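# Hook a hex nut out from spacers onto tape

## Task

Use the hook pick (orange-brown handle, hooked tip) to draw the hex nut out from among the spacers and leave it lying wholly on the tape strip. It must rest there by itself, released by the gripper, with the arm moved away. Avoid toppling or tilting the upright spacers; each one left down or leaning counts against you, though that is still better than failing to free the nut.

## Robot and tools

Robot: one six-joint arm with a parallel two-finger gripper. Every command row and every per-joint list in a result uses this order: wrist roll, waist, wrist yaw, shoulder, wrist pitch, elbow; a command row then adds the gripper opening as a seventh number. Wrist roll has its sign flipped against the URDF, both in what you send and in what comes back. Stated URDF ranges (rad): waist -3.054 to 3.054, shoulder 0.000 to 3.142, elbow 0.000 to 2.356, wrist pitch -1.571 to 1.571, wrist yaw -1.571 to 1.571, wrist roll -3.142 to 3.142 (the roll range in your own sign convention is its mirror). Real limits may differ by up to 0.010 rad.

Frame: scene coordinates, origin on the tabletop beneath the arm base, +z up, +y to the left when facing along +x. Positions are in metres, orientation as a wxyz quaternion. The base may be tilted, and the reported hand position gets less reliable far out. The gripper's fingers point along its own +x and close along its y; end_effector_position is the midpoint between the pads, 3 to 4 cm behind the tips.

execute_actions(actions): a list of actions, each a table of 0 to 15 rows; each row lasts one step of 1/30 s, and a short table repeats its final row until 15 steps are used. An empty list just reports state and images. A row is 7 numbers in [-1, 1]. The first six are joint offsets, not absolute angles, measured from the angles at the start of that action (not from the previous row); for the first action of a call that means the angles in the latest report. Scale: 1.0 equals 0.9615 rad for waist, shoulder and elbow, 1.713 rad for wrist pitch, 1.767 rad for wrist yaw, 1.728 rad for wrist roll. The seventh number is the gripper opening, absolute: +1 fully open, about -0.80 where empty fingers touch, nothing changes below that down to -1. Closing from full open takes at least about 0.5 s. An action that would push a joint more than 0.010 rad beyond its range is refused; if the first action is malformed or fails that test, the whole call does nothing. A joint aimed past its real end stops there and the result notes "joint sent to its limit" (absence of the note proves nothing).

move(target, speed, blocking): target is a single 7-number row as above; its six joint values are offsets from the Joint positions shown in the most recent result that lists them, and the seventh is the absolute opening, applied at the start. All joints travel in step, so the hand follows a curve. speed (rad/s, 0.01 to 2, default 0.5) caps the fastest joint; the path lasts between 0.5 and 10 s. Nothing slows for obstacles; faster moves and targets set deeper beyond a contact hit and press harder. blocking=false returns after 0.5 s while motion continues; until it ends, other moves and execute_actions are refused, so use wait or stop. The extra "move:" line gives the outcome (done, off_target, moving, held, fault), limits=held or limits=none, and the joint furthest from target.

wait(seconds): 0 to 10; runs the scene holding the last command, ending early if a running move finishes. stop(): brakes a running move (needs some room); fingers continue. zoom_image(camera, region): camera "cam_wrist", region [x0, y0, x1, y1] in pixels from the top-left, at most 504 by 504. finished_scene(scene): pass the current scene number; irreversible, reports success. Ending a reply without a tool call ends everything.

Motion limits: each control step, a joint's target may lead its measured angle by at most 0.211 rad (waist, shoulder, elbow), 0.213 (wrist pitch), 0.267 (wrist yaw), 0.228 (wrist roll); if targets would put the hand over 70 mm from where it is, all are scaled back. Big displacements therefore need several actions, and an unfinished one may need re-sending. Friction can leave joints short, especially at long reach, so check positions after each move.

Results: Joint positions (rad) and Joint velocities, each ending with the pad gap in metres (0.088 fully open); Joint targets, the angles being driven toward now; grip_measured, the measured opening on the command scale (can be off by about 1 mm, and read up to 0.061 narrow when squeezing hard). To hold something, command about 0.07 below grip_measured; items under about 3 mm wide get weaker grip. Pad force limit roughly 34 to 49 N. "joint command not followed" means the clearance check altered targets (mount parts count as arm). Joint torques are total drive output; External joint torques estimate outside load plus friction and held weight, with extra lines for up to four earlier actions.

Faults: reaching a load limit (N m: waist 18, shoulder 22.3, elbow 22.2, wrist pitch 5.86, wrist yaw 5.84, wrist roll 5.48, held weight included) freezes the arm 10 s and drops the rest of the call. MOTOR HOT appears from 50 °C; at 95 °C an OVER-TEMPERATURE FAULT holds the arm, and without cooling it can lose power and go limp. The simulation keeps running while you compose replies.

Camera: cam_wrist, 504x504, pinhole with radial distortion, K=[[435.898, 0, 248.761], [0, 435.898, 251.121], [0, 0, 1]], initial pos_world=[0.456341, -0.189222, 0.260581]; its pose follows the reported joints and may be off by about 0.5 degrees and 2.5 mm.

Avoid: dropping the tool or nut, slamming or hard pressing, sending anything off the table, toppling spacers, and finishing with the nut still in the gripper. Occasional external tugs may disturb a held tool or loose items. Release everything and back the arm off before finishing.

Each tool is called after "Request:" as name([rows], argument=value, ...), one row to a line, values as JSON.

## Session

Request:
execute_actions(actions=[])

Scene clock: 0.00 s.
end_effector_position=(+0.3871, -0.0899, +0.2189) grip_measured=+0.828 end_effector_quat_wxyz=(+0.360, +0.634, +0.305, -0.613) end_effector_velocity=(-0.002, -0.000, -0.001) end_effector_angular_velocity=(+0.004, +0.010, +0.011)
Joint names: [wrist roll, waist, wrist yaw, shoulder, wrist pitch, elbow]
Joint positions: [-2.496  0.283  0.833  2.102 -1.354  1.689  0.08 ]
Joint velocities: [ 0.007 -0.002 -0.007 -0.002 -0.007 -0.002 -0.   ]
Joint torques (N m, as the arm reports them, + toward a larger Joint positions number): no reading
External joint torques (N m, as the arm's controller estimates them; a push from outside toward a larger Joint positions number lowers the number): no reading
Motor temperatures (°C, as the motors report them): [25 29 28 28 28 27]
Heat: hottest waist 29 °C (+0.0 °C/min).
Joint targets: [-2.496 0.283 0.833 2.102 -1.354 1.689]
camera_calibration (this result's frames):
cam_wrist: T_world_to_cam=[[-0.817787, 0.568533, -0.0894088, 0.397217], [0.518781, 0.795475, 0.313187, -0.16862], [0.249179, 0.209736, -0.945474, 0.206539], [0, 0, 0, 1]] pos_world=[0.36085, -0.135017, 0.283602]

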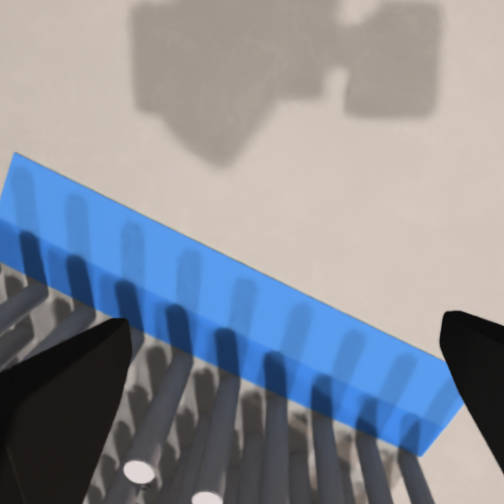

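Request:
move(target=[1,0.35,0,-0.4,0.1,-0.3,1], speed=1.4)

Request:
move(target=[0.5,-0.05,0.1,-0.1,-0.1,-0.1,1], speed=1.2)

Scene clock: 6.67 s.
end_effector_position=(+0.3326, -0.0589, +0.3316) grip_measured=+0.989 end_effector_quat_wxyz=(+0.831, +0.194, +0.517, -0.076) end_effector_velocity=(-0.004, -0.001, -0.003) end_effector_angular_velocity=(-0.010, +0.016, +0.021)
Joint names: [wrist roll, waist, wrist yaw, shoulder, wrist pitch, elbow]
Joint positions: [-0.773  0.618  0.833  1.723 -1.184  1.413  0.087]
Joint velocities: [ 0.007 -0.002 -0.007 -0.002 -0.022 -0.002 -0.001]
Joint torques (N m, as the arm reports them, + toward a larger Joint positions number): [ 0.16  4.38  0.14 -3.15  0.92  3.12]
External joint torques (N m, as the arm's controller estimates them; a push from outside toward a larger Joint positions number lowers the number): [ 0.15 -0.46  0.04 -0.49  0.01 -1.76]
Motor temperatures (°C, as the motors report them): [25 30 28 29 28 27]
Heat: hottest waist 30 °C (+9.0 °C/min).
Joint targets: [-0.768 0.619 0.833 1.717 -1.182 1.400]
move: off_target; limits=none; farthest joint: the elbow, 0.012 radians from its target (0.288 radians at the start)
camera_calibration (this result's frames):
cam_wrist: T_world_to_cam=[[-0.338295, -0.905417, -0.256468, 0.154197], [-0.926276, 0.36847, -0.0790157, 0.385243], [0.166043, 0.21083, -0.963317, 0.353803], [0, 0, 0, 1]] pos_world=[0.350259, -0.0769297, 0.410811]

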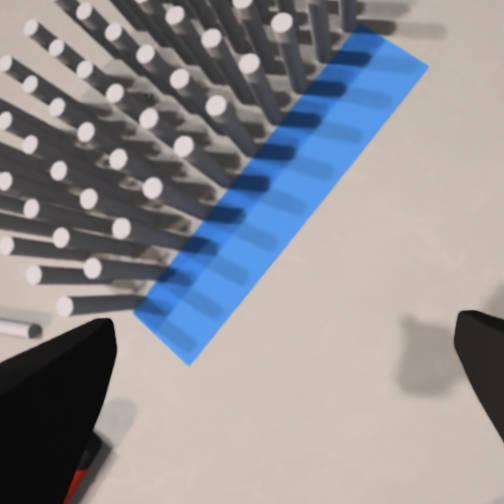

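Scene clock: 8.20 s.
end_effector_position=(+0.3031, -0.1151, +0.3106) grip_measured=+0.989 end_effector_quat_wxyz=(+0.796, -0.262, +0.539, +0.092) end_effector_velocity=(-0.002, -0.000, -0.001) end_effector_angular_velocity=(-0.007, +0.012, +0.025)
Joint names: [wrist roll, waist, wrist yaw, shoulder, wrist pitch, elbow]
Joint positions: [ 0.087  0.573  1.006  1.632 -1.353  1.328  0.087]
Joint velocities: [ 0.022 -0.002 -0.007 -0.002 -0.007 -0.002 -0.   ]
Joint torques (N m, as the arm reports them, + toward a larger Joint positions number): [ 0.15  3.65  0.43 -2.73  0.53  2.91]
External joint torques (N m, as the arm's controller estimates them; a push from outside toward a larger Joint positions number lowers the number): [ 0.17 -0.73  0.23 -0.61 -0.16 -1.73]
Motor temperatures (°C, as the motors report them): [25 30 28 29 28 27]
Heat: hottest waist 30 °C (+7.3 °C/min).
Joint targets: [0.092 0.570 1.010 1.627 -1.355 1.316]
move: off_target; limits=none; farthest joint: the elbow, 0.012 radians from its target (0.096 radians at the start)
camera_calibration (this result's frames):
cam_wrist: T_world_to_cam=[[0.416211, -0.85587, 0.307011, -0.310084], [-0.902037, -0.43115, 0.0209414, 0.246597], [0.114445, -0.285652, -0.951475, 0.305171], [0, 0, 0, 1]] pos_world=[0.316575, -0.0718987, 0.380398]

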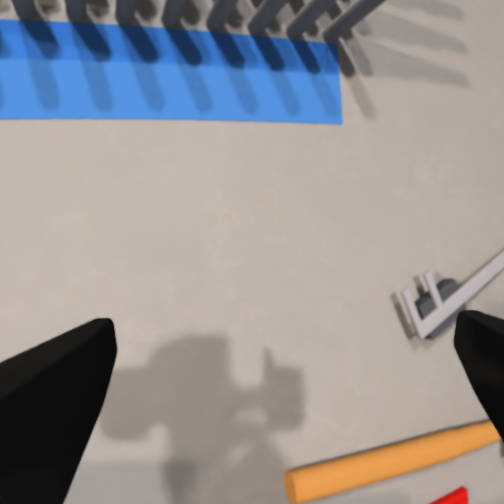

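Request:
move(target=[-0.15,0.55,-0.27,0.62,0.22,0.2,1], speed=1)

Scene clock: 14.50 s.
end_effector_position=(+0.2447, +0.2116, +0.3593) grip_measured=+0.989 end_effector_quat_wxyz=(+0.814, -0.185, +0.436, +0.336) end_effector_velocity=(-0.006, -0.001, -0.003) end_effector_angular_velocity=(-0.006, +0.032, +0.032)
Joint names: [wrist roll, waist, wrist yaw, shoulder, wrist pitch, elbow]
Joint positions: [-0.168  1.102  0.533  2.218 -0.978  1.509  0.087]
Joint velocities: [ 0.007 -0.002 -0.037 -0.002 -0.022 -0.002 -0.   ]
Joint torques (N m, as the arm reports them, + toward a larger Joint positions number): [-0.17  3.33 -0.09 -4.45  1.15  6.63]
External joint torques (N m, as the arm's controller estimates them; a push from outside toward a larger Joint positions number lowers the number): [-0.16 -0.46 -0.16  1.16 -0.02  0.45]
Motor temperatures (°C, as the motors report them): [25 31 28 29 28 28]
Heat: hottest waist 31 °C (+8.3 °C/min).
Joint targets: [-0.172 1.102 0.528 2.228 -0.976 1.521]
move: off_target; limits=none; farthest joint: the elbow, 0.011 radians from its target (0.192 radians at the start)
camera_calibration (this result's frames):
cam_wrist: T_world_to_cam=[[0.700479, -0.713639, -0.00694784, -0.00792972], [-0.692092, -0.67689, -0.250658, 0.431942], [0.174176, 0.180389, -0.968051, 0.34416], [0, 0, 0, 1]] pos_world=[0.244554, 0.224635, 0.441379]

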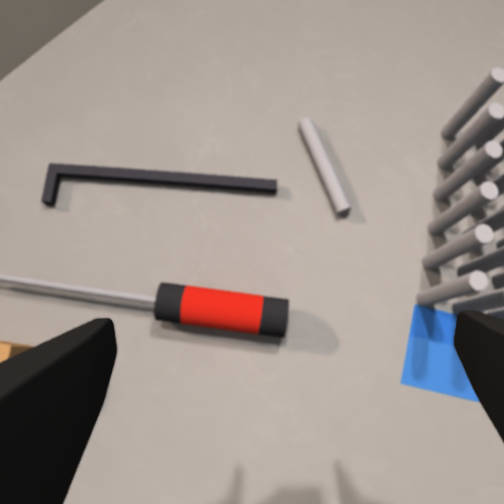

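Request:
move(target=[0,0.5,-0.2,0,-0.05,-0.1,1], speed=1)

Scene clock: 17.63 s.
end_effector_position=(+0.0287, +0.2528, +0.3635) grip_measured=+0.989 end_effector_quat_wxyz=(+0.690, -0.330, +0.371, +0.526) end_effector_velocity=(+0.002, -0.003, -0.002) end_effector_angular_velocity=(-0.016, -0.015, +0.014)
Joint names: [wrist roll, waist, wrist yaw, shoulder, wrist pitch, elbow]
Joint positions: [-0.168  1.58   0.184  2.218 -1.062  1.428  0.087]
Joint velocities: [ 0.022 -0.002  0.007 -0.002 -0.007 -0.007 -0.   ]
Joint torques (N m, as the arm reports them, + toward a larger Joint positions number): [ 0.    0.46 -0.08 -5.05  0.95  4.31]
External joint torques (N m, as the arm's controller estimates them; a push from outside toward a larger Joint positions number lowers the number): [ 0.01  0.28 -0.19  0.33 -0.21 -2.16]
Motor temperatures (°C, as the motors report them): [25 31 28 29 28 28]
Heat: hottest waist 31 °C (+6.8 °C/min).
Joint targets: [-0.168 1.583 0.180 2.218 -1.064 1.413]
move: off_target; limits=none; farthest joint: the elbow, 0.015 radians from its target (0.096 radians at the start)
camera_calibration (this result's frames):
cam_wrist: T_world_to_cam=[[0.969386, -0.240464, 0.0496821, 0.0248576], [-0.225945, -0.952777, -0.202891, 0.350439], [0.0961239, 0.185455, -0.97794, 0.383037], [0, 0, 0, 1]] pos_world=[0.0182645, 0.268832, 0.444453]

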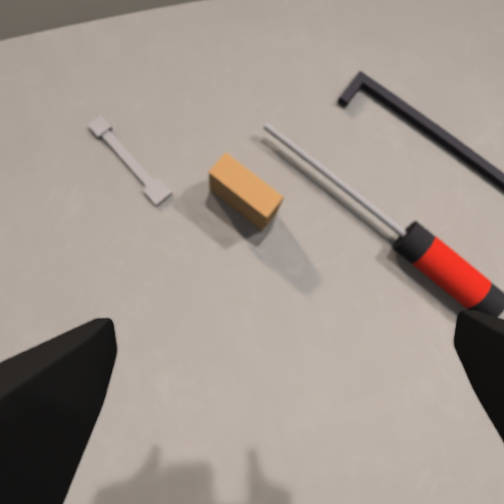

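Request:
move(target=[-0.2,-0.9,0.25,-0.65,0,0,1], speed=1.3)

Request:
move(target=[-0.2,-0.75,0.16,-0.42,-0.1,0,1], speed=1.3)

Scene clock: 23.37 s.
end_effector_position=(+0.3199, -0.0357, +0.3958) grip_measured=+0.990 end_effector_quat_wxyz=(+0.862, +0.211, +0.449, +0.100) end_effector_velocity=(-0.000, +0.001, -0.001) end_effector_angular_velocity=(+0.003, -0.001, +0.007)
Joint names: [wrist roll, waist, wrist yaw, shoulder, wrist pitch, elbow]
Joint positions: [-0.509  0.718  0.622  1.595 -1.061  1.428  0.088]
Joint velocities: [ 0.007 -0.002 -0.007 -0.002  0.007 -0.007 -0.001]
Joint torques (N m, as the arm reports them, + toward a larger Joint positions number): [-0.13  3.49  0.08 -1.89  1.08  4.14]
External joint torques (N m, as the arm's controller estimates them; a push from outside toward a larger Joint positions number lowers the number): [-0.15 -0.68  0.17 -0.36 -0.18 -0.74]
Motor temperatures (°C, as the motors report them): [25 30 28 30 29 29]
Heat: hottest waist 30 °C (+2.6 °C/min).
Joint targets: [-0.514 0.715 0.626 1.593 -1.062 1.428]
move: done; limits=none; farthest joint: the waist, 0.004 radians from its target (0.866 radians at the start)
camera_calibration (this result's frames):
cam_wrist: T_world_to_cam=[[-0.0273758, -0.883342, -0.467928, 0.172352], [-0.959333, 0.154778, -0.236061, 0.435149], [0.280947, 0.442436, -0.851656, 0.340235], [0, 0, 0, 1]] pos_world=[0.326582, -0.0656383, 0.473133]

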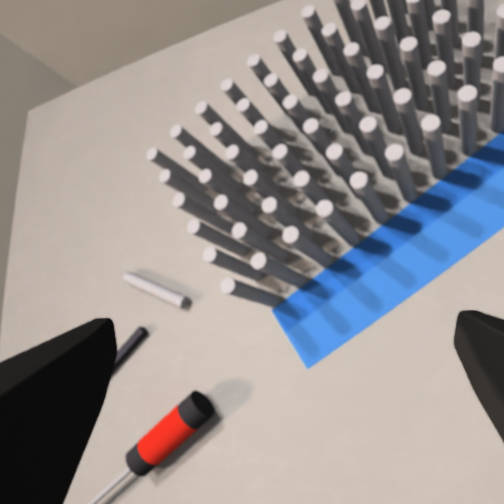

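Scene clock: 24.73 s.
end_effector_position=(+0.2381, -0.3166, +0.2855) grip_measured=+0.990 end_effector_quat_wxyz=(+0.687, +0.433, +0.426, -0.398) end_effector_velocity=(-0.001, +0.002, -0.002) end_effector_angular_velocity=(+0.021, +0.001, +0.001)
Joint names: [wrist roll, waist, wrist yaw, shoulder, wrist pitch, elbow]
Joint positions: [-0.851  0.     0.9    1.197 -1.23   1.428  0.088]
Joint velocities: [-0.007 -0.007 -0.022 -0.002 -0.007 -0.002 -0.   ]
Joint torques (N m, as the arm reports them, + toward a larger Joint positions number): [-0.14  2.24  0.28 -2.92  0.52  3.66]
External joint torques (N m, as the arm's controller estimates them; a push from outside toward a larger Joint positions number lowers the number): [-0.16 -0.47  0.23 -0.63 -0.21 -0.49]
Motor temperatures (°C, as the motors report them): [25 30 28 30 29 29]
Heat: hottest waist 30 °C (+2.4 °C/min).
Joint targets: [-0.855 -0.003 0.905 1.192 -1.232 1.428]
move: done; limits=none; farthest joint: the shoulder, 0.006 radians from its target (0.404 radians at the start)
camera_calibration (this result's frames):
cam_wrist: T_world_to_cam=[[-0.918688, -0.291115, -0.266955, 0.212744], [-0.316728, 0.946771, 0.057519, 0.388021], [0.236001, 0.137394, -0.961991, 0.339158], [0, 0, 0, 1]] pos_world=[0.238301, -0.352033, 0.360741]

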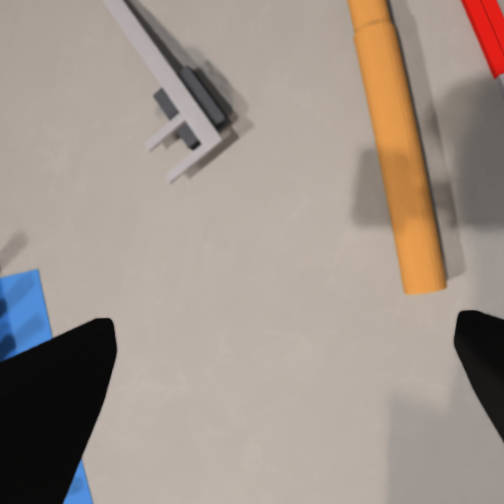

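Request:
move(target=[0.2,-0.5,0.1,-0.2,0,0.1,1], speed=1)

Scene clock: 28.37 s.
end_effector_position=(+0.0918, -0.4260, +0.2877) grip_measured=+0.990 end_effector_quat_wxyz=(+0.590, +0.317, +0.432, -0.603) end_effector_velocity=(+0.000, +0.002, -0.002) end_effector_angular_velocity=(+0.017, -0.003, +0.013)
Joint names: [wrist roll, waist, wrist yaw, shoulder, wrist pitch, elbow]
Joint positions: [-0.509 -0.478  1.072  1.009 -1.23   1.516  0.088]
Joint velocities: [ 0.007 -0.007 -0.022 -0.002 -0.007 -0.002  0.   ]
Joint torques (N m, as the arm reports them, + toward a larger Joint positions number): [ 0.13  0.65  0.5  -4.39  0.6   5.15]
External joint torques (N m, as the arm's controller estimates them; a push from outside toward a larger Joint positions number lowers the number): [ 0.14 -0.26  0.25 -0.25 -0.06  0.38]
Motor temperatures (°C, as the motors report them): [25 30 28 30 29 29]
Heat: hottest waist 30 °C (+2.1 °C/min).
Joint targets: [-0.505 -0.481 1.077 1.004 -1.230 1.524]
move: done; limits=none; farthest joint: the elbow, 0.008 radians from its target (0.096 radians at the start)
camera_calibration (this result's frames):
cam_wrist: T_world_to_cam=[[-0.989287, -0.0575381, 0.134163, 0.0376601], [-0.073279, 0.9906, -0.115507, 0.491269], [-0.126256, -0.124101, -0.984204, 0.319034], [0, 0, 0, 1]] pos_world=[0.113536, -0.444891, 0.365687]

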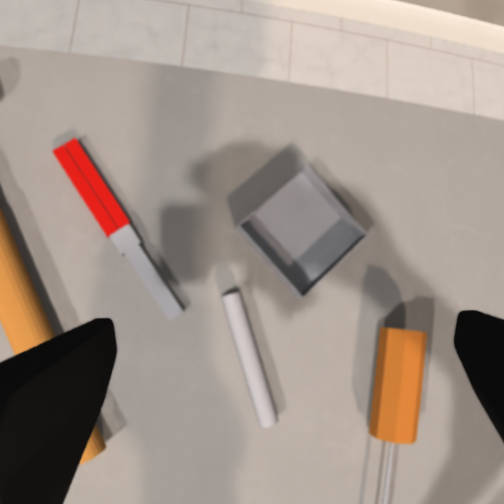

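Request:
move(target=[0.2,-0.73,-0.365,0,0.12,-0.1,0.6], speed=1.1)

Request:
move(target=[0.204,-0.735,-0.369,0.128,0.12,-0.315,0.6], speed=1)

Scene clock: 36.43 s.
end_effector_position=(+0.0376, -0.4379, +0.2210) grip_measured=+0.603 end_effector_quat_wxyz=(+0.533, +0.396, +0.479, -0.574) end_effector_velocity=(-0.001, +0.002, -0.002) end_effector_angular_velocity=(+0.015, +0.007, +0.021)
Joint names: [wrist roll, waist, wrist yaw, shoulder, wrist pitch, elbow]
Joint positions: [-0.168 -1.177  0.432  1.009 -1.026  1.433  0.069]
Joint velocities: [ 0.022 -0.007 -0.007  0.002 -0.007 -0.002 -0.   ]
Joint torques (N m, as the arm reports them, + toward a larger Joint positions number): [ 0.13  0.15 -0.04 -6.88  0.67  3.82]
External joint torques (N m, as the arm's controller estimates them; a push from outside toward a larger Joint positions number lowers the number): [ 0.14 -0.26 -0.16  0.54  0.   -2.14]
Motor temperatures (°C, as the motors report them): [25 30 28 30 29 29]
Heat: hottest waist 30 °C (+1.6 °C/min).
Joint targets: [-0.164 -1.179 0.428 1.009 -1.024 1.419]
move: off_target; limits=none; farthest joint: the elbow, 0.013 radians from its target (0.096 radians at the start)
camera_calibration (this result's frames):
cam_wrist: T_world_to_cam=[[-0.993139, -0.0110757, 0.116417, 0.0167103], [0.0000481325, 0.995466, 0.0951175, 0.444241], [-0.116943, 0.0944705, -0.988635, 0.341426], [0, 0, 0, 1]] pos_world=[0.0565015, -0.474296, 0.293345]

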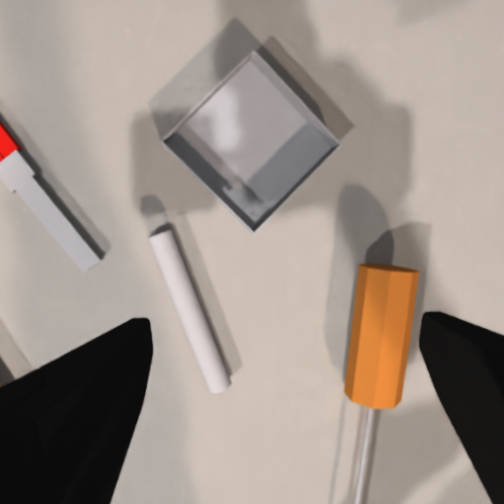

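Scene clock: 37.90 s.
end_effector_position=(-0.0612, -0.3863, +0.1125) grip_measured=+0.603 end_effector_quat_wxyz=(+0.485, +0.504, +0.495, -0.517) end_effector_velocity=(+0.002, +0.002, +0.000) end_effector_angular_velocity=(+0.002, -0.018, +0.001)
Joint names: [wrist roll, waist, wrist yaw, shoulder, wrist pitch, elbow]
Joint positions: [ 0.18  -1.881 -0.215  1.12  -0.822  1.143  0.069]
Joint velocities: [ 0.007 -0.007 -0.022 -0.002 -0.007 -0.002 -0.   ]
Joint torques (N m, as the arm reports them, + toward a larger Joint positions number): [ 0.13 -0.91 -0.18 -5.64  0.39  3.1 ]
External joint torques (N m, as the arm's controller estimates them; a push from outside toward a larger Joint positions number lowers the number): [ 0.13 -0.04 -0.18  1.77  0.06 -1.95]
Motor temperatures (°C, as the motors report them): [25 30 28 30 29 29]
Heat: hottest waist 30 °C (+1.6 °C/min).
Joint targets: [0.184 -1.883 -0.220 1.132 -0.820 1.130]
move: off_target; limits=none; farthest joint: the elbow, 0.013 radians from its target (0.303 radians at the start)
camera_calibration (this result's frames):
cam_wrist: T_world_to_cam=[[-0.998132, 0.0589145, 0.016178, -0.0302247], [0.0609915, 0.945436, 0.320048, 0.362244], [0.00356015, 0.320437, -0.947263, 0.307745], [0, 0, 0, 1]] pos_world=[-0.0533577, -0.439311, 0.176069]

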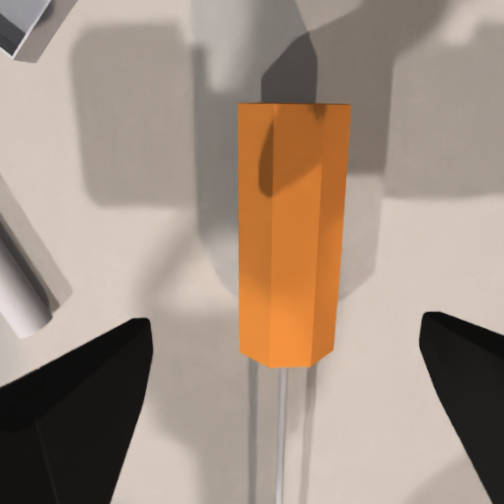

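Request:
move(target=[-0.035,0.046,0.02,0.159,0.146,-0.116,0.6], speed=0.3)

Request:
move(target=[0,0,0,0,0,0,-0.35])

Scene clock: 46.47 s.
end_effector_position=(-0.0664, -0.3848, +0.0490) grip_measured=+0.603 end_effector_quat_wxyz=(+0.478, +0.509, +0.488, -0.524) end_effector_velocity=(-0.001, +0.002, +0.000) end_effector_angular_velocity=(+0.009, +0.008, +0.019)
Joint names: [wrist roll, waist, wrist yaw, shoulder, wrist pitch, elbow]
Joint positions: [ 0.124 -1.839 -0.184  1.261 -0.574  1.043  0.069]
Joint velocities: [ 0.022 -0.002  0.007 -0.002 -0.007 -0.002 -0.   ]
Joint torques (N m, as the arm reports them, + toward a larger Joint positions number): [-0.17 -0.68  0.22 -5.89  0.41  2.49]
External joint torques (N m, as the arm's controller estimates them; a push from outside toward a larger Joint positions number lowers the number): [-0.16  0.34  0.22  1.82  0.06 -1.87]
Motor temperatures (°C, as the motors report them): [25 29 28 31 29 29]
Heat: hottest shoulder 31 °C (+2.6 °C/min).
Joint targets: [0.120 -1.836 -0.180 1.273 -0.572 1.031]
move: off_target; limits=none; farthest joint: the shoulder, 0.012 radians from its target (0.152 radians at the start)
camera_calibration (this result's frames):
cam_wrist: T_world_to_cam=[[-0.996277, 0.0842968, 0.0180513, -0.024643], [0.0856513, 0.944145, 0.318203, 0.382727], [0.00978046, 0.318565, -0.947851, 0.246836], [0, 0, 0, 1]] pos_world=[-0.0597465, -0.437906, 0.112623]

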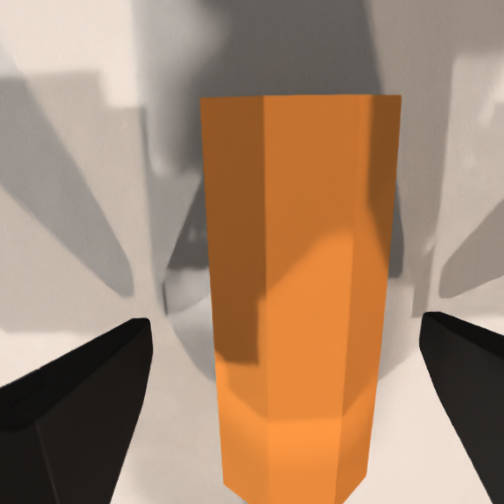

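Scene clock: 46.97 s.
end_effector_position=(-0.0666, -0.3850, +0.0490) grip_measured=-0.110 end_effector_quat_wxyz=(+0.478, +0.509, +0.488, -0.524) end_effector_velocity=(+0.003, -0.001, +0.003) end_effector_angular_velocity=(-0.006, -0.019, +0.006)
Joint names: [wrist roll, waist, wrist yaw, shoulder, wrist pitch, elbow]
Joint positions: [ 0.124 -1.84  -0.184  1.261 -0.573  1.043  0.034]
Joint velocities: [ 0.007 -0.002 -0.022 -0.007 -0.007  0.002 -0.   ]
Joint torques (N m, as the arm reports them, + toward a larger Joint positions number): [-0.01 -0.84  0.01 -6.97  0.22  3.66]
External joint torques (N m, as the arm's controller estimates them; a push from outside toward a larger Joint positions number lowers the number): [-0.01  0.15  0.02  0.83 -0.15 -0.77]
Motor temperatures (°C, as the motors report them): [25 29 28 31 29 29]
Heat: hottest shoulder 31 °C (+2.6 °C/min).
Joint targets: [0.124 -1.839 -0.184 1.261 -0.574 1.043]
move: done; limits=none; farthest joint: the waist, 0.001 radians from its target (0.000 radians at the start)
camera_calibration (this result's frames):
cam_wrist: T_world_to_cam=[[-0.99626, 0.0844202, 0.0184017, -0.024759], [0.0858871, 0.94437, 0.317472, 0.383008], [0.00942296, 0.317865, -0.948089, 0.246622], [0, 0, 0, 1]] pos_world=[-0.0598858, -0.438004, 0.112681]

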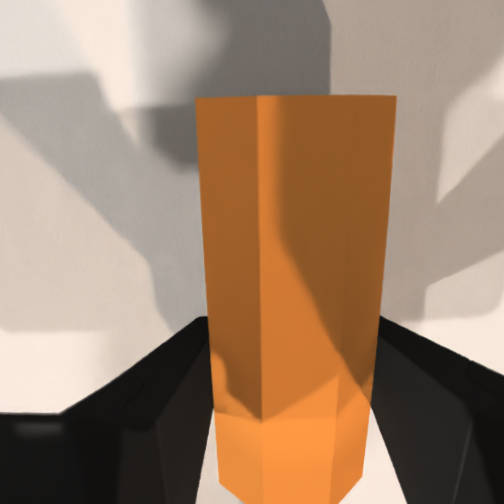

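Request:
move(target=[0.03,-0.046,-0.02,-0.18,-0.16,0.13,-0.35], speed=0.4)

Request:
move(target=[-0.6,0.23,0.05,0,0,0,-0.35], speed=1)

Request:
move(target=[-0.45,1,0.4,0.36,-0.05,0.24,-0.35], speed=0.9)

Scene clock: 60.87 s.
end_effector_position=(-0.0594, -0.3879, +0.1220) grip_measured=-0.110 end_effector_quat_wxyz=(+0.485, +0.501, +0.491, -0.522) end_effector_velocity=(+0.002, -0.002, +0.000) end_effector_angular_velocity=(-0.012, -0.018, +0.008)
Joint names: [wrist roll, waist, wrist yaw, shoulder, wrist pitch, elbow]
Joint positions: [ 0.172 -1.881 -0.215  1.098 -0.845  1.156  0.034]
Joint velocities: [ 0.007 -0.002 -0.022 -0.002  0.007 -0.002 -0.   ]
Joint torques (N m, as the arm reports them, + toward a larger Joint positions number): [ 0.15 -0.95 -0.17 -7.61  0.19  5.74]
External joint torques (N m, as the arm's controller estimates them; a push from outside toward a larger Joint positions number lowers the number): [ 0.15 -0.14 -0.16 -0.27 -0.17  0.55]
Motor temperatures (°C, as the motors report them): [25 29 28 33 29 29]
Heat: hottest shoulder 33 °C (+4.0 °C/min).
Joint targets: [0.176 -1.884 -0.219 1.087 -0.847 1.168]
move: off_target; limits=none; farthest joint: the elbow, 0.012 radians from its target (0.125 radians at the start)
camera_calibration (this result's frames):
cam_wrist: T_world_to_cam=[[-0.997725, 0.0648984, 0.0182676, -0.0263276], [0.0673661, 0.948768, 0.308708, 0.363632], [0.00270296, 0.309236, -0.950981, 0.313273], [0, 0, 0, 1]] pos_world=[-0.051611, -0.440169, 0.186141]

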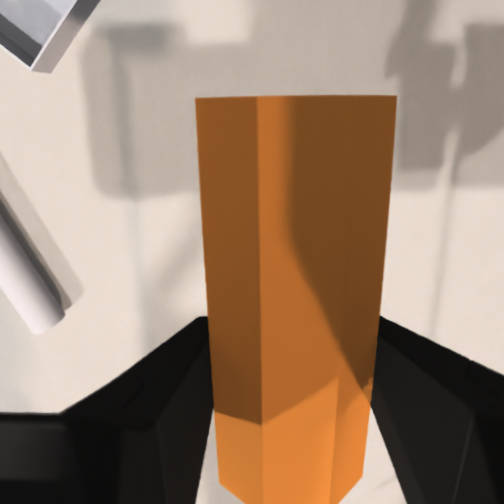

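Scene clock: 62.70 s.
end_effector_position=(-0.0081, -0.3912, +0.1155) grip_measured=-0.110 end_effector_quat_wxyz=(+0.228, +0.687, +0.219, -0.654) end_effector_velocity=(+0.001, +0.002, +0.000) end_effector_angular_velocity=(+0.005, -0.017, +0.001)
Joint names: [wrist roll, waist, wrist yaw, shoulder, wrist pitch, elbow]
Joint positions: [-0.861 -1.663 -0.131  1.098 -0.845  1.156  0.034]
Joint velocities: [ 0.007 -0.007 -0.022 -0.002 -0.007 -0.002 -0.   ]
Joint torques (N m, as the arm reports them, + toward a larger Joint positions number): [-0.16 -0.05  0.18 -6.98  0.24  4.36]
External joint torques (N m, as the arm's controller estimates them; a push from outside toward a larger Joint positions number lowers the number): [-0.16  0.27  0.17  0.58 -0.07 -0.8 ]
Motor temperatures (°C, as the motors report them): [25 29 28 33 29 29]
Heat: hottest shoulder 33 °C (+3.0 °C/min).
Joint targets: [-0.865 -1.660 -0.127 1.098 -0.845 1.156]
move: done; limits=none; farthest joint: the wrist yaw, 0.004 radians from its target (0.088 radians at the start)
camera_calibration (this result's frames):
cam_wrist: T_world_to_cam=[[-0.58505, 0.810347, -0.0324548, 0.325927], [0.749226, 0.555374, 0.36086, 0.210982], [0.310447, 0.186805, -0.932055, 0.260423], [0, 0, 0, 1]] pos_world=[-0.0482372, -0.429936, 0.177171]

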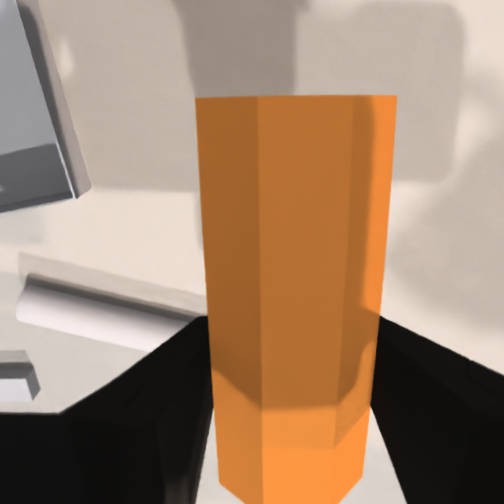

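Scene clock: 64.50 s.
end_effector_position=(+0.2050, -0.3747, +0.1134) grip_measured=-0.110 end_effector_quat_wxyz=(+0.216, +0.667, +0.219, -0.678) end_effector_velocity=(+0.001, +0.002, -0.001) end_effector_angular_velocity=(+0.019, -0.011, +0.009)
Joint names: [wrist roll, waist, wrist yaw, shoulder, wrist pitch, elbow]
Joint positions: [-1.634 -0.704  0.572  1.434 -0.929  1.375  0.034]
Joint velocities: [ 0.007 -0.002 -0.022  0.002 -0.007  0.002  0.   ]
Joint torques (N m, as the arm reports them, + toward a larger Joint positions number): [-0.16  3.01  0.29 -5.79  0.03  5.09]
External joint torques (N m, as the arm's controller estimates them; a push from outside toward a larger Joint positions number lowers the number): [-0.16 -0.03  0.22  1.65 -0.2   0.55]
Motor temperatures (°C, as the motors report them): [25 29 28 33 28 30]
Heat: hottest shoulder 33 °C (+3.0 °C/min).
Joint targets: [-1.638 -0.701 0.576 1.444 -0.931 1.387]
move: off_target; limits=none; farthest joint: the elbow, 0.011 radians from its target (0.231 radians at the start)
camera_calibration (this result's frames):
cam_wrist: T_world_to_cam=[[-0.571158, 0.820837, 0.00205456, 0.434355], [0.780418, 0.542255, 0.3113, 0.0372231], [0.254413, 0.179405, -0.950309, 0.19998], [0, 0, 0, 1]] pos_world=[0.168159, -0.412597, 0.177563]

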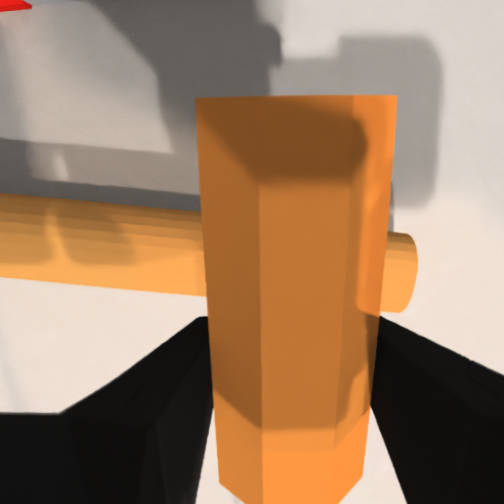

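Request:
move(target=[-0.52,0.657,0.12,0.383,0.106,-0.351,-0.35], speed=0.7)

Request:
move(target=[0.078,-0.102,-0.004,0.062,0.126,-0.077,-0.35], speed=0.2)

Scene clock: 70.20 s.
end_effector_position=(+0.3020, -0.1363, +0.0908) grip_measured=-0.110 end_effector_quat_wxyz=(+0.172, +0.679, +0.183, -0.690) end_effector_velocity=(-0.004, -0.002, -0.002) end_effector_angular_velocity=(-0.006, +0.021, +0.003)
Joint names: [wrist roll, waist, wrist yaw, shoulder, wrist pitch, elbow]
Joint positions: [-2.528 -0.076  0.779  1.794 -0.749  1.046  0.034]
Joint velocities: [-0.007 -0.007  0.007  0.002 -0.022  0.002  0.   ]
Joint torques (N m, as the arm reports them, + toward a larger Joint positions number): [-0.11  4.83  0.23 -4.04  0.17  1.93]
External joint torques (N m, as the arm's controller estimates them; a push from outside toward a larger Joint positions number lowers the number): [-0.1  -0.45  0.19  1.06  0.04 -1.41]
Motor temperatures (°C, as the motors report them): [25 29 28 33 28 30]
Heat: hottest shoulder 33 °C (+2.0 °C/min).
Joint targets: [-2.532 -0.072 0.783 1.802 -0.748 1.038]
move: done; limits=none; farthest joint: the elbow, 0.009 radians from its target (0.338 radians at the start)
camera_calibration (this result's frames):
cam_wrist: T_world_to_cam=[[-0.469926, 0.882632, 0.0114208, 0.27115], [0.840193, 0.44329, 0.312362, -0.192304], [0.270638, 0.156383, -0.949894, 0.102969], [0, 0, 0, 1]] pos_world=[0.261126, -0.170182, 0.154781]

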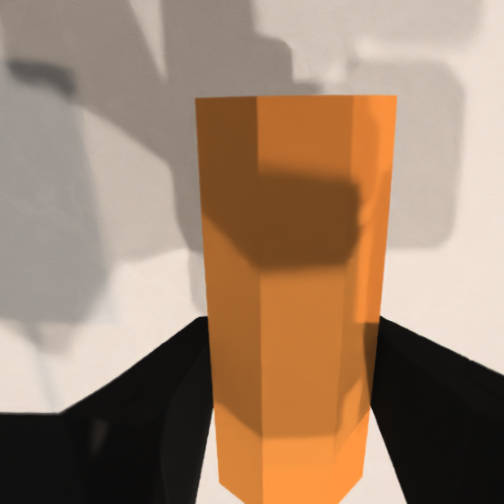

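Scene clock: 71.77 s.
end_effector_position=(+0.3029, -0.1387, +0.0521) grip_measured=-0.110 end_effector_quat_wxyz=(+0.173, +0.681, +0.178, -0.689) end_effector_velocity=(-0.001, +0.002, -0.002) end_effector_angular_velocity=(+0.021, -0.002, +0.015)
Joint names: [wrist roll, waist, wrist yaw, shoulder, wrist pitch, elbow]
Joint positions: [-2.397 -0.168  0.773  1.842 -0.535  0.982  0.034]
Joint velocities: [ 0.022 -0.007 -0.022 -0.002  0.007 -0.007 -0.   ]
Joint torques (N m, as the arm reports them, + toward a larger Joint positions number): [ 0.12  4.14  0.02 -3.88  0.17  1.4 ]
External joint torques (N m, as the arm's controller estimates them; a push from outside toward a larger Joint positions number lowers the number): [ 0.12 -1.2  -0.03  1.48  0.03 -1.46]
Motor temperatures (°C, as the motors report them): [25 30 28 33 28 30]
Heat: hottest shoulder 33 °C (+2.0 °C/min).
Joint targets: [-2.394 -0.174 0.772 1.854 -0.533 0.973]
move: off_target; limits=none; farthest joint: the shoulder, 0.012 radians from its target (0.059 radians at the start)
camera_calibration (this result's frames):
cam_wrist: T_world_to_cam=[[-0.464613, 0.885512, 0.00201829, 0.273443], [0.840459, 0.440255, 0.315917, -0.180657], [0.27886, 0.148476, -0.948785, 0.0627147], [0, 0, 0, 1]] pos_world=[0.261391, -0.171914, 0.116024]

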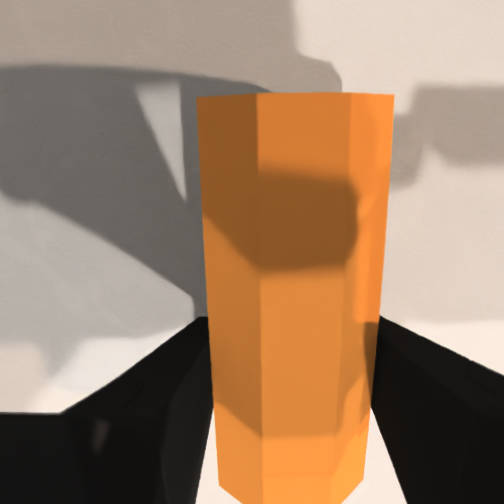

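Request:
move(target=[0,0,0,0,0,0,0.8])

Request:
move(target=[-0.1,0.16,0,-0.1,-0.2,0.13,0.8], speed=0.6)

Request:
move(target=[1,0,-0.3,-0.2,0.2,-0.1,0.8], speed=1.6)

Request:
move(target=[1,-0.3,-0.3,-0.2,0.15,-0.2,0.8], speed=1.6)

Scene clock: 75.57 s.
end_effector_position=(+0.3029, -0.1387, +0.0520) grip_measured=+0.796 end_effector_quat_wxyz=(+0.173, +0.681, +0.178, -0.689) end_effector_velocity=(-0.006, +0.001, +0.000) end_effector_angular_velocity=(-0.002, +0.019, +0.028)
Joint names: [wrist roll, waist, wrist yaw, shoulder, wrist pitch, elbow]
Joint positions: [-2.397 -0.168  0.773  1.842 -0.534  0.982  0.078]
Joint velocities: [ 0.007  0.002  0.007 -0.002 -0.022 -0.007  0.001]
Joint torques (N m, as the arm reports them, + toward a larger Joint positions number): [ 0.    4.7   0.05 -5.01  0.1   2.42]
External joint torques (N m, as the arm's controller estimates them; a push from outside toward a larger Joint positions number lowers the number): [ 0.   -0.7   0.    0.37 -0.03 -0.42]
Motor temperatures (°C, as the motors report them): [25 30 28 33 28 29]
Heat: hottest shoulder 33 °C (+2.0 °C/min).
Joint targets: [-2.397 -0.168 0.773 1.842 -0.535 0.982]
move: done; limits=none; farthest joint: the wrist pitch, 0.001 radians from its target (0.000 radians at the start)
camera_calibration (this result's frames):
cam_wrist: T_world_to_cam=[[-0.46495, 0.885334, 0.00202145, 0.27344], [0.840291, 0.440574, 0.315921, -0.180527], [0.278805, 0.148586, -0.948784, 0.0627081], [0, 0, 0, 1]] pos_world=[0.261348, -0.171867, 0.115976]

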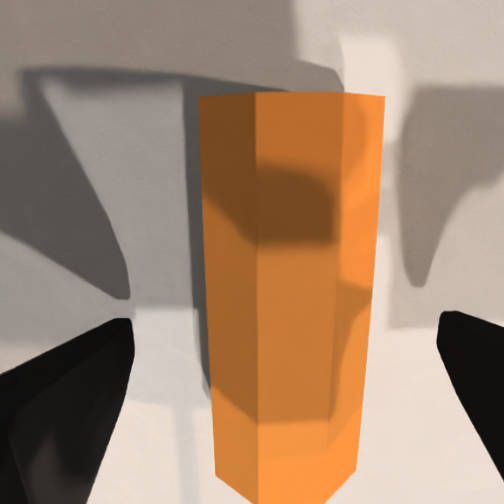

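Scene clock: 76.80 s.
end_effector_position=(+0.3037, -0.1387, +0.1201) grip_measured=+0.797 end_effector_quat_wxyz=(+0.181, +0.684, +0.193, -0.680) end_effector_velocity=(-0.001, +0.001, -0.001) end_effector_angular_velocity=(+0.022, +0.006, +0.004)
Joint names: [wrist roll, waist, wrist yaw, shoulder, wrist pitch, elbow]
Joint positions: [-2.565 -0.015  0.773  1.752 -0.875  1.098  0.078]
Joint velocities: [ 0.007 -0.007 -0.022 -0.002 -0.007  0.002 -0.   ]
Joint torques (N m, as the arm reports them, + toward a larger Joint positions number): [-0.13  4.62  0.05 -5.27  0.06  4.18]
External joint torques (N m, as the arm's controller estimates them; a push from outside toward a larger Joint positions number lowers the number): [-0.13 -0.65  0.03 -0.42 -0.11  0.53]
Motor temperatures (°C, as the motors report them): [25 30 28 33 28 29]
Heat: hottest shoulder 33 °C (+2.0 °C/min).
Joint targets: [-2.570 -0.014 0.773 1.745 -0.877 1.107]
move: done; limits=none; farthest joint: the elbow, 0.009 radians from its target (0.125 radians at the start)
camera_calibration (this result's frames):
cam_wrist: T_world_to_cam=[[-0.494581, 0.86908, 0.00943113, 0.279572], [0.821054, 0.463636, 0.333036, -0.195764], [0.285062, 0.172457, -0.942867, 0.127763], [0, 0, 0, 1]] pos_world=[0.262583, -0.174241, 0.183023]

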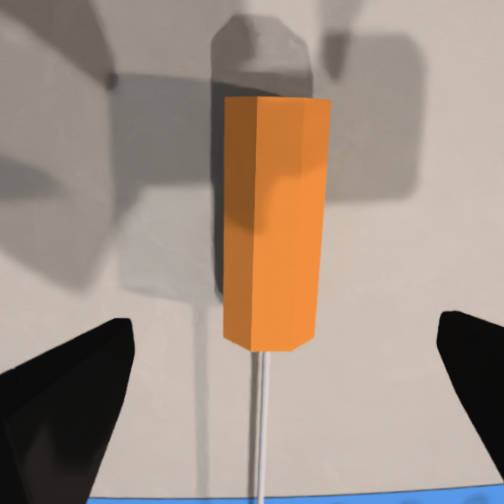

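Scene clock: 78.77 s.
end_effector_position=(+0.3582, -0.1015, +0.1771) grip_measured=+0.798 end_effector_quat_wxyz=(+0.619, +0.577, +0.517, -0.130) end_effector_velocity=(-0.002, -0.000, -0.002) end_effector_angular_velocity=(-0.003, -0.002, +0.020)
Joint names: [wrist roll, waist, wrist yaw, shoulder, wrist pitch, elbow]
Joint positions: [-0.842 -0.015  0.247  1.567 -0.534  1.013  0.078]
Joint velocities: [ 0.022 -0.007 -0.007 -0.002 -0.007 -0.002 -0.001]
Joint torques (N m, as the arm reports them, + toward a larger Joint positions number): [ 0.2   4.43 -0.59 -5.08  0.75  2.53]
External joint torques (N m, as the arm's controller estimates them; a push from outside toward a larger Joint positions number lowers the number): [ 0.16 -0.56 -0.25 -0.46  0.   -1.91]
Motor temperatures (°C, as the motors report them): [25 30 28 33 28 29]
Heat: hottest shoulder 33 °C (+2.0 °C/min).
Joint targets: [-0.838 -0.015 0.243 1.560 -0.533 1.002]
move: off_target; limits=none; farthest joint: the elbow, 0.011 radians from its target (0.096 radians at the start)
camera_calibration (this result's frames):
cam_wrist: T_world_to_cam=[[-0.762758, -0.283, -0.581473, 0.357419], [-0.592199, 0.666915, 0.452244, 0.22901], [0.259808, 0.689301, -0.676287, 0.173844], [0, 0, 0, 1]] pos_world=[0.363078, -0.171411, 0.221829]

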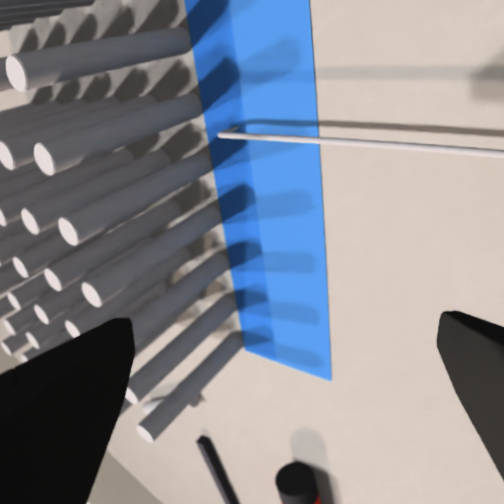

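Scene clock: 80.73 s.
end_effector_position=(+0.3512, -0.1382, +0.1811) grip_measured=+0.798 end_effector_quat_wxyz=(+0.917, +0.076, +0.274, +0.279) end_effector_velocity=(+0.000, -0.001, +0.001) end_effector_angular_velocity=(-0.002, -0.012, -0.001)
Joint names: [wrist roll, waist, wrist yaw, shoulder, wrist pitch, elbow]
Joint positions: [ 0.882 -0.301 -0.279  1.381 -0.279  0.832  0.078]
Joint velocities: [ 0.007 -0.002 -0.007 -0.002  0.007 -0.002 -0.   ]
Joint torques (N m, as the arm reports them, + toward a larger Joint positions number): [ 0.15  3.25 -0.92 -5.25  0.77  2.3 ]
External joint torques (N m, as the arm's controller estimates them; a push from outside toward a larger Joint positions number lowers the number): [ 0.14 -0.82 -0.3  -0.47  0.03 -1.76]
Motor temperatures (°C, as the motors report them): [25 31 28 33 28 29]
Heat: hottest shoulder 33 °C (+3.0 °C/min).
Joint targets: [0.886 -0.304 -0.283 1.374 -0.277 0.821]
move: off_target; limits=none; farthest joint: the elbow, 0.011 radians from its target (0.193 radians at the start)
camera_calibration (this result's frames):
cam_wrist: T_world_to_cam=[[0.46418, -0.82935, -0.310991, -0.211376], [-0.747864, -0.178844, -0.639308, 0.382979], [0.474591, 0.529332, -0.703257, 0.111018], [0, 0, 0, 1]] pos_world=[0.331844, -0.165576, 0.257179]

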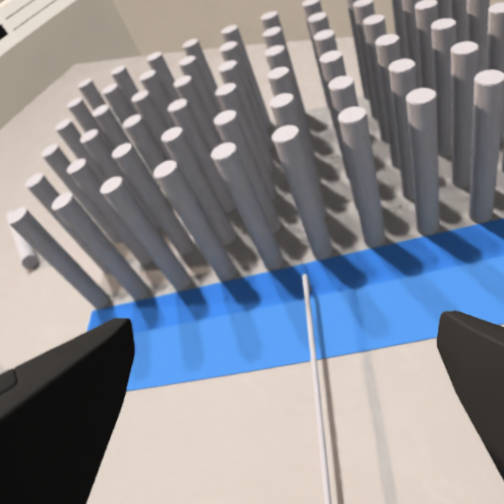

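Request:
zoom_image(camera="cam_wrist", region=[250,40,504,270])

Request:
move(target=[0,0.2,0.08,0.1,0.12,-0.1,0.8], speed=0.7)

Region (250, 40, 504, 270) of cam_wrist's 504x504 image, scaled by 1.984, with more detail than that image has; it fills the top 456 rows of this view, and the rest is white.

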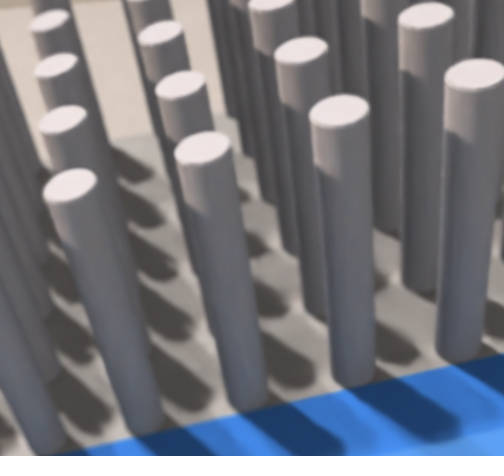

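Scene clock: 86.83 s.
end_effector_position=(+0.3689, -0.0804, +0.1886) grip_measured=+0.798 end_effector_quat_wxyz=(+0.920, +0.010, +0.256, +0.296) end_effector_velocity=(-0.003, +0.002, -0.002) end_effector_angular_velocity=(+0.012, +0.010, +0.007)
Joint names: [wrist roll, waist, wrist yaw, shoulder, wrist pitch, elbow]
Joint positions: [ 0.882 -0.11  -0.142  1.469 -0.075  0.746  0.078]
Joint velocities: [-0.007 -0.002 -0.007 -0.002 -0.007 -0.007 -0.   ]
Joint torques (N m, as the arm reports them, + toward a larger Joint positions number): [-0.02  4.12 -0.48 -3.32  0.95  2.29]
External joint torques (N m, as the arm's controller estimates them; a push from outside toward a larger Joint positions number lowers the number): [-0.02 -0.29  0.1   1.02  0.02 -1.85]
Motor temperatures (°C, as the motors report them): [25 31 28 33 29 29]
Heat: hottest shoulder 33 °C (+3.0 °C/min).
Joint targets: [0.882 -0.108 -0.137 1.478 -0.073 0.735]
move: done; limits=none; farthest joint: the elbow, 0.010 radians from its target (0.096 radians at the start)
camera_calibration (this result's frames):
cam_wrist: T_world_to_cam=[[0.535388, -0.823254, -0.188713, -0.218168], [-0.683631, -0.291181, -0.669226, 0.384256], [0.495993, 0.487305, -0.718696, 0.0689443], [0, 0, 0, 1]] pos_world=[0.345298, -0.101317, 0.265533]

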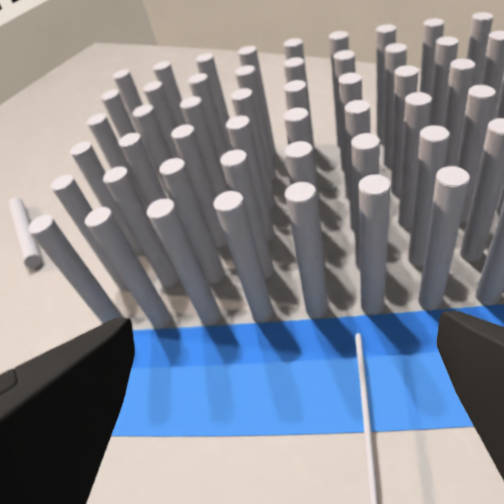

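Request:
zoom_image(camera="cam_wrist", region=[200,120,420,330])

Request:
move(target=[0,0.22,0.09,0.1,0.14,-0.1,0.8], speed=0.7)

Request:
zoom_image(camera="cam_wrist", region=[100,100,400,400])

Region (200, 120, 420, 330) of cam_wrist's 504x504 image, scaled by 2.291, with more detail than that image has; it fills the top 481 rows of this view, and the rest is white.

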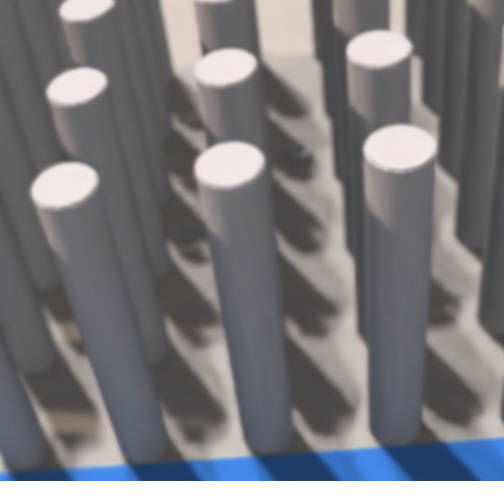

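Scene clock: 91.50 s.
end_effector_position=(+0.3781, -0.0231, +0.2091) grip_measured=+0.798 end_effector_quat_wxyz=(+0.929, -0.059, +0.218, +0.294) end_effector_velocity=(-0.003, +0.001, -0.001) end_effector_angular_velocity=(-0.001, -0.000, +0.011)
Joint names: [wrist roll, waist, wrist yaw, shoulder, wrist pitch, elbow]
Joint positions: [0.882 0.099 0.012 1.558 0.163 0.662 0.078]
Joint velocities: [ 0.007 -0.002 -0.007 -0.007 -0.007 -0.007  0.   ]
Joint torques (N m, as the arm reports them, + toward a larger Joint positions number): [-0.01  4.13 -0.42 -2.96  1.11  2.53]
External joint torques (N m, as the arm's controller estimates them; a push from outside toward a larger Joint positions number lowers the number): [ 0.   -0.49  0.1   0.92  0.01 -1.78]
Motor temperatures (°C, as the motors report them): [25 31 28 32 29 29]
Heat: hottest shoulder 32 °C (+2.0 °C/min).
Joint targets: [0.882 0.101 0.017 1.566 0.165 0.650]
move: off_target; limits=none; farthest joint: the elbow, 0.012 radians from its target (0.096 radians at the start)
camera_calibration (this result's frames):
cam_wrist: T_world_to_cam=[[0.569126, -0.82141, -0.037163, -0.216454], [-0.595995, -0.380963, -0.706865, 0.393655], [0.566468, 0.424444, -0.706372, 0.0204833], [0, 0, 0, 1]] pos_world=[0.346202, -0.0365236, 0.284685]

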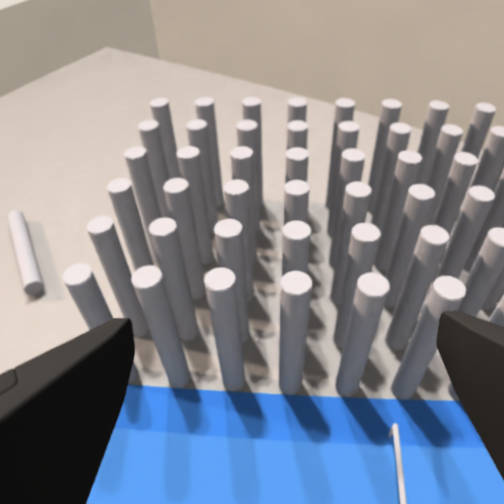

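Region (100, 100, 400, 400) of cam_wrist's 504x504 image, scaled by 1.680, with more detail than that image has.

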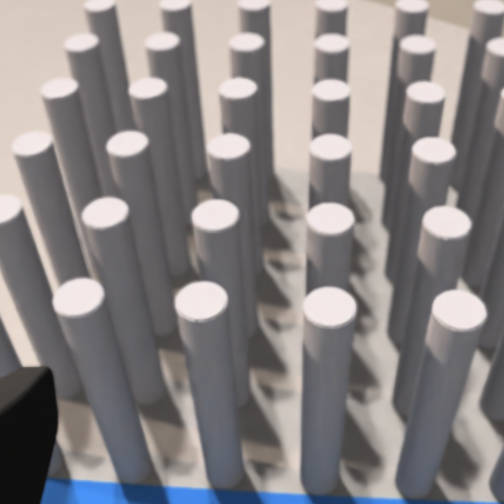

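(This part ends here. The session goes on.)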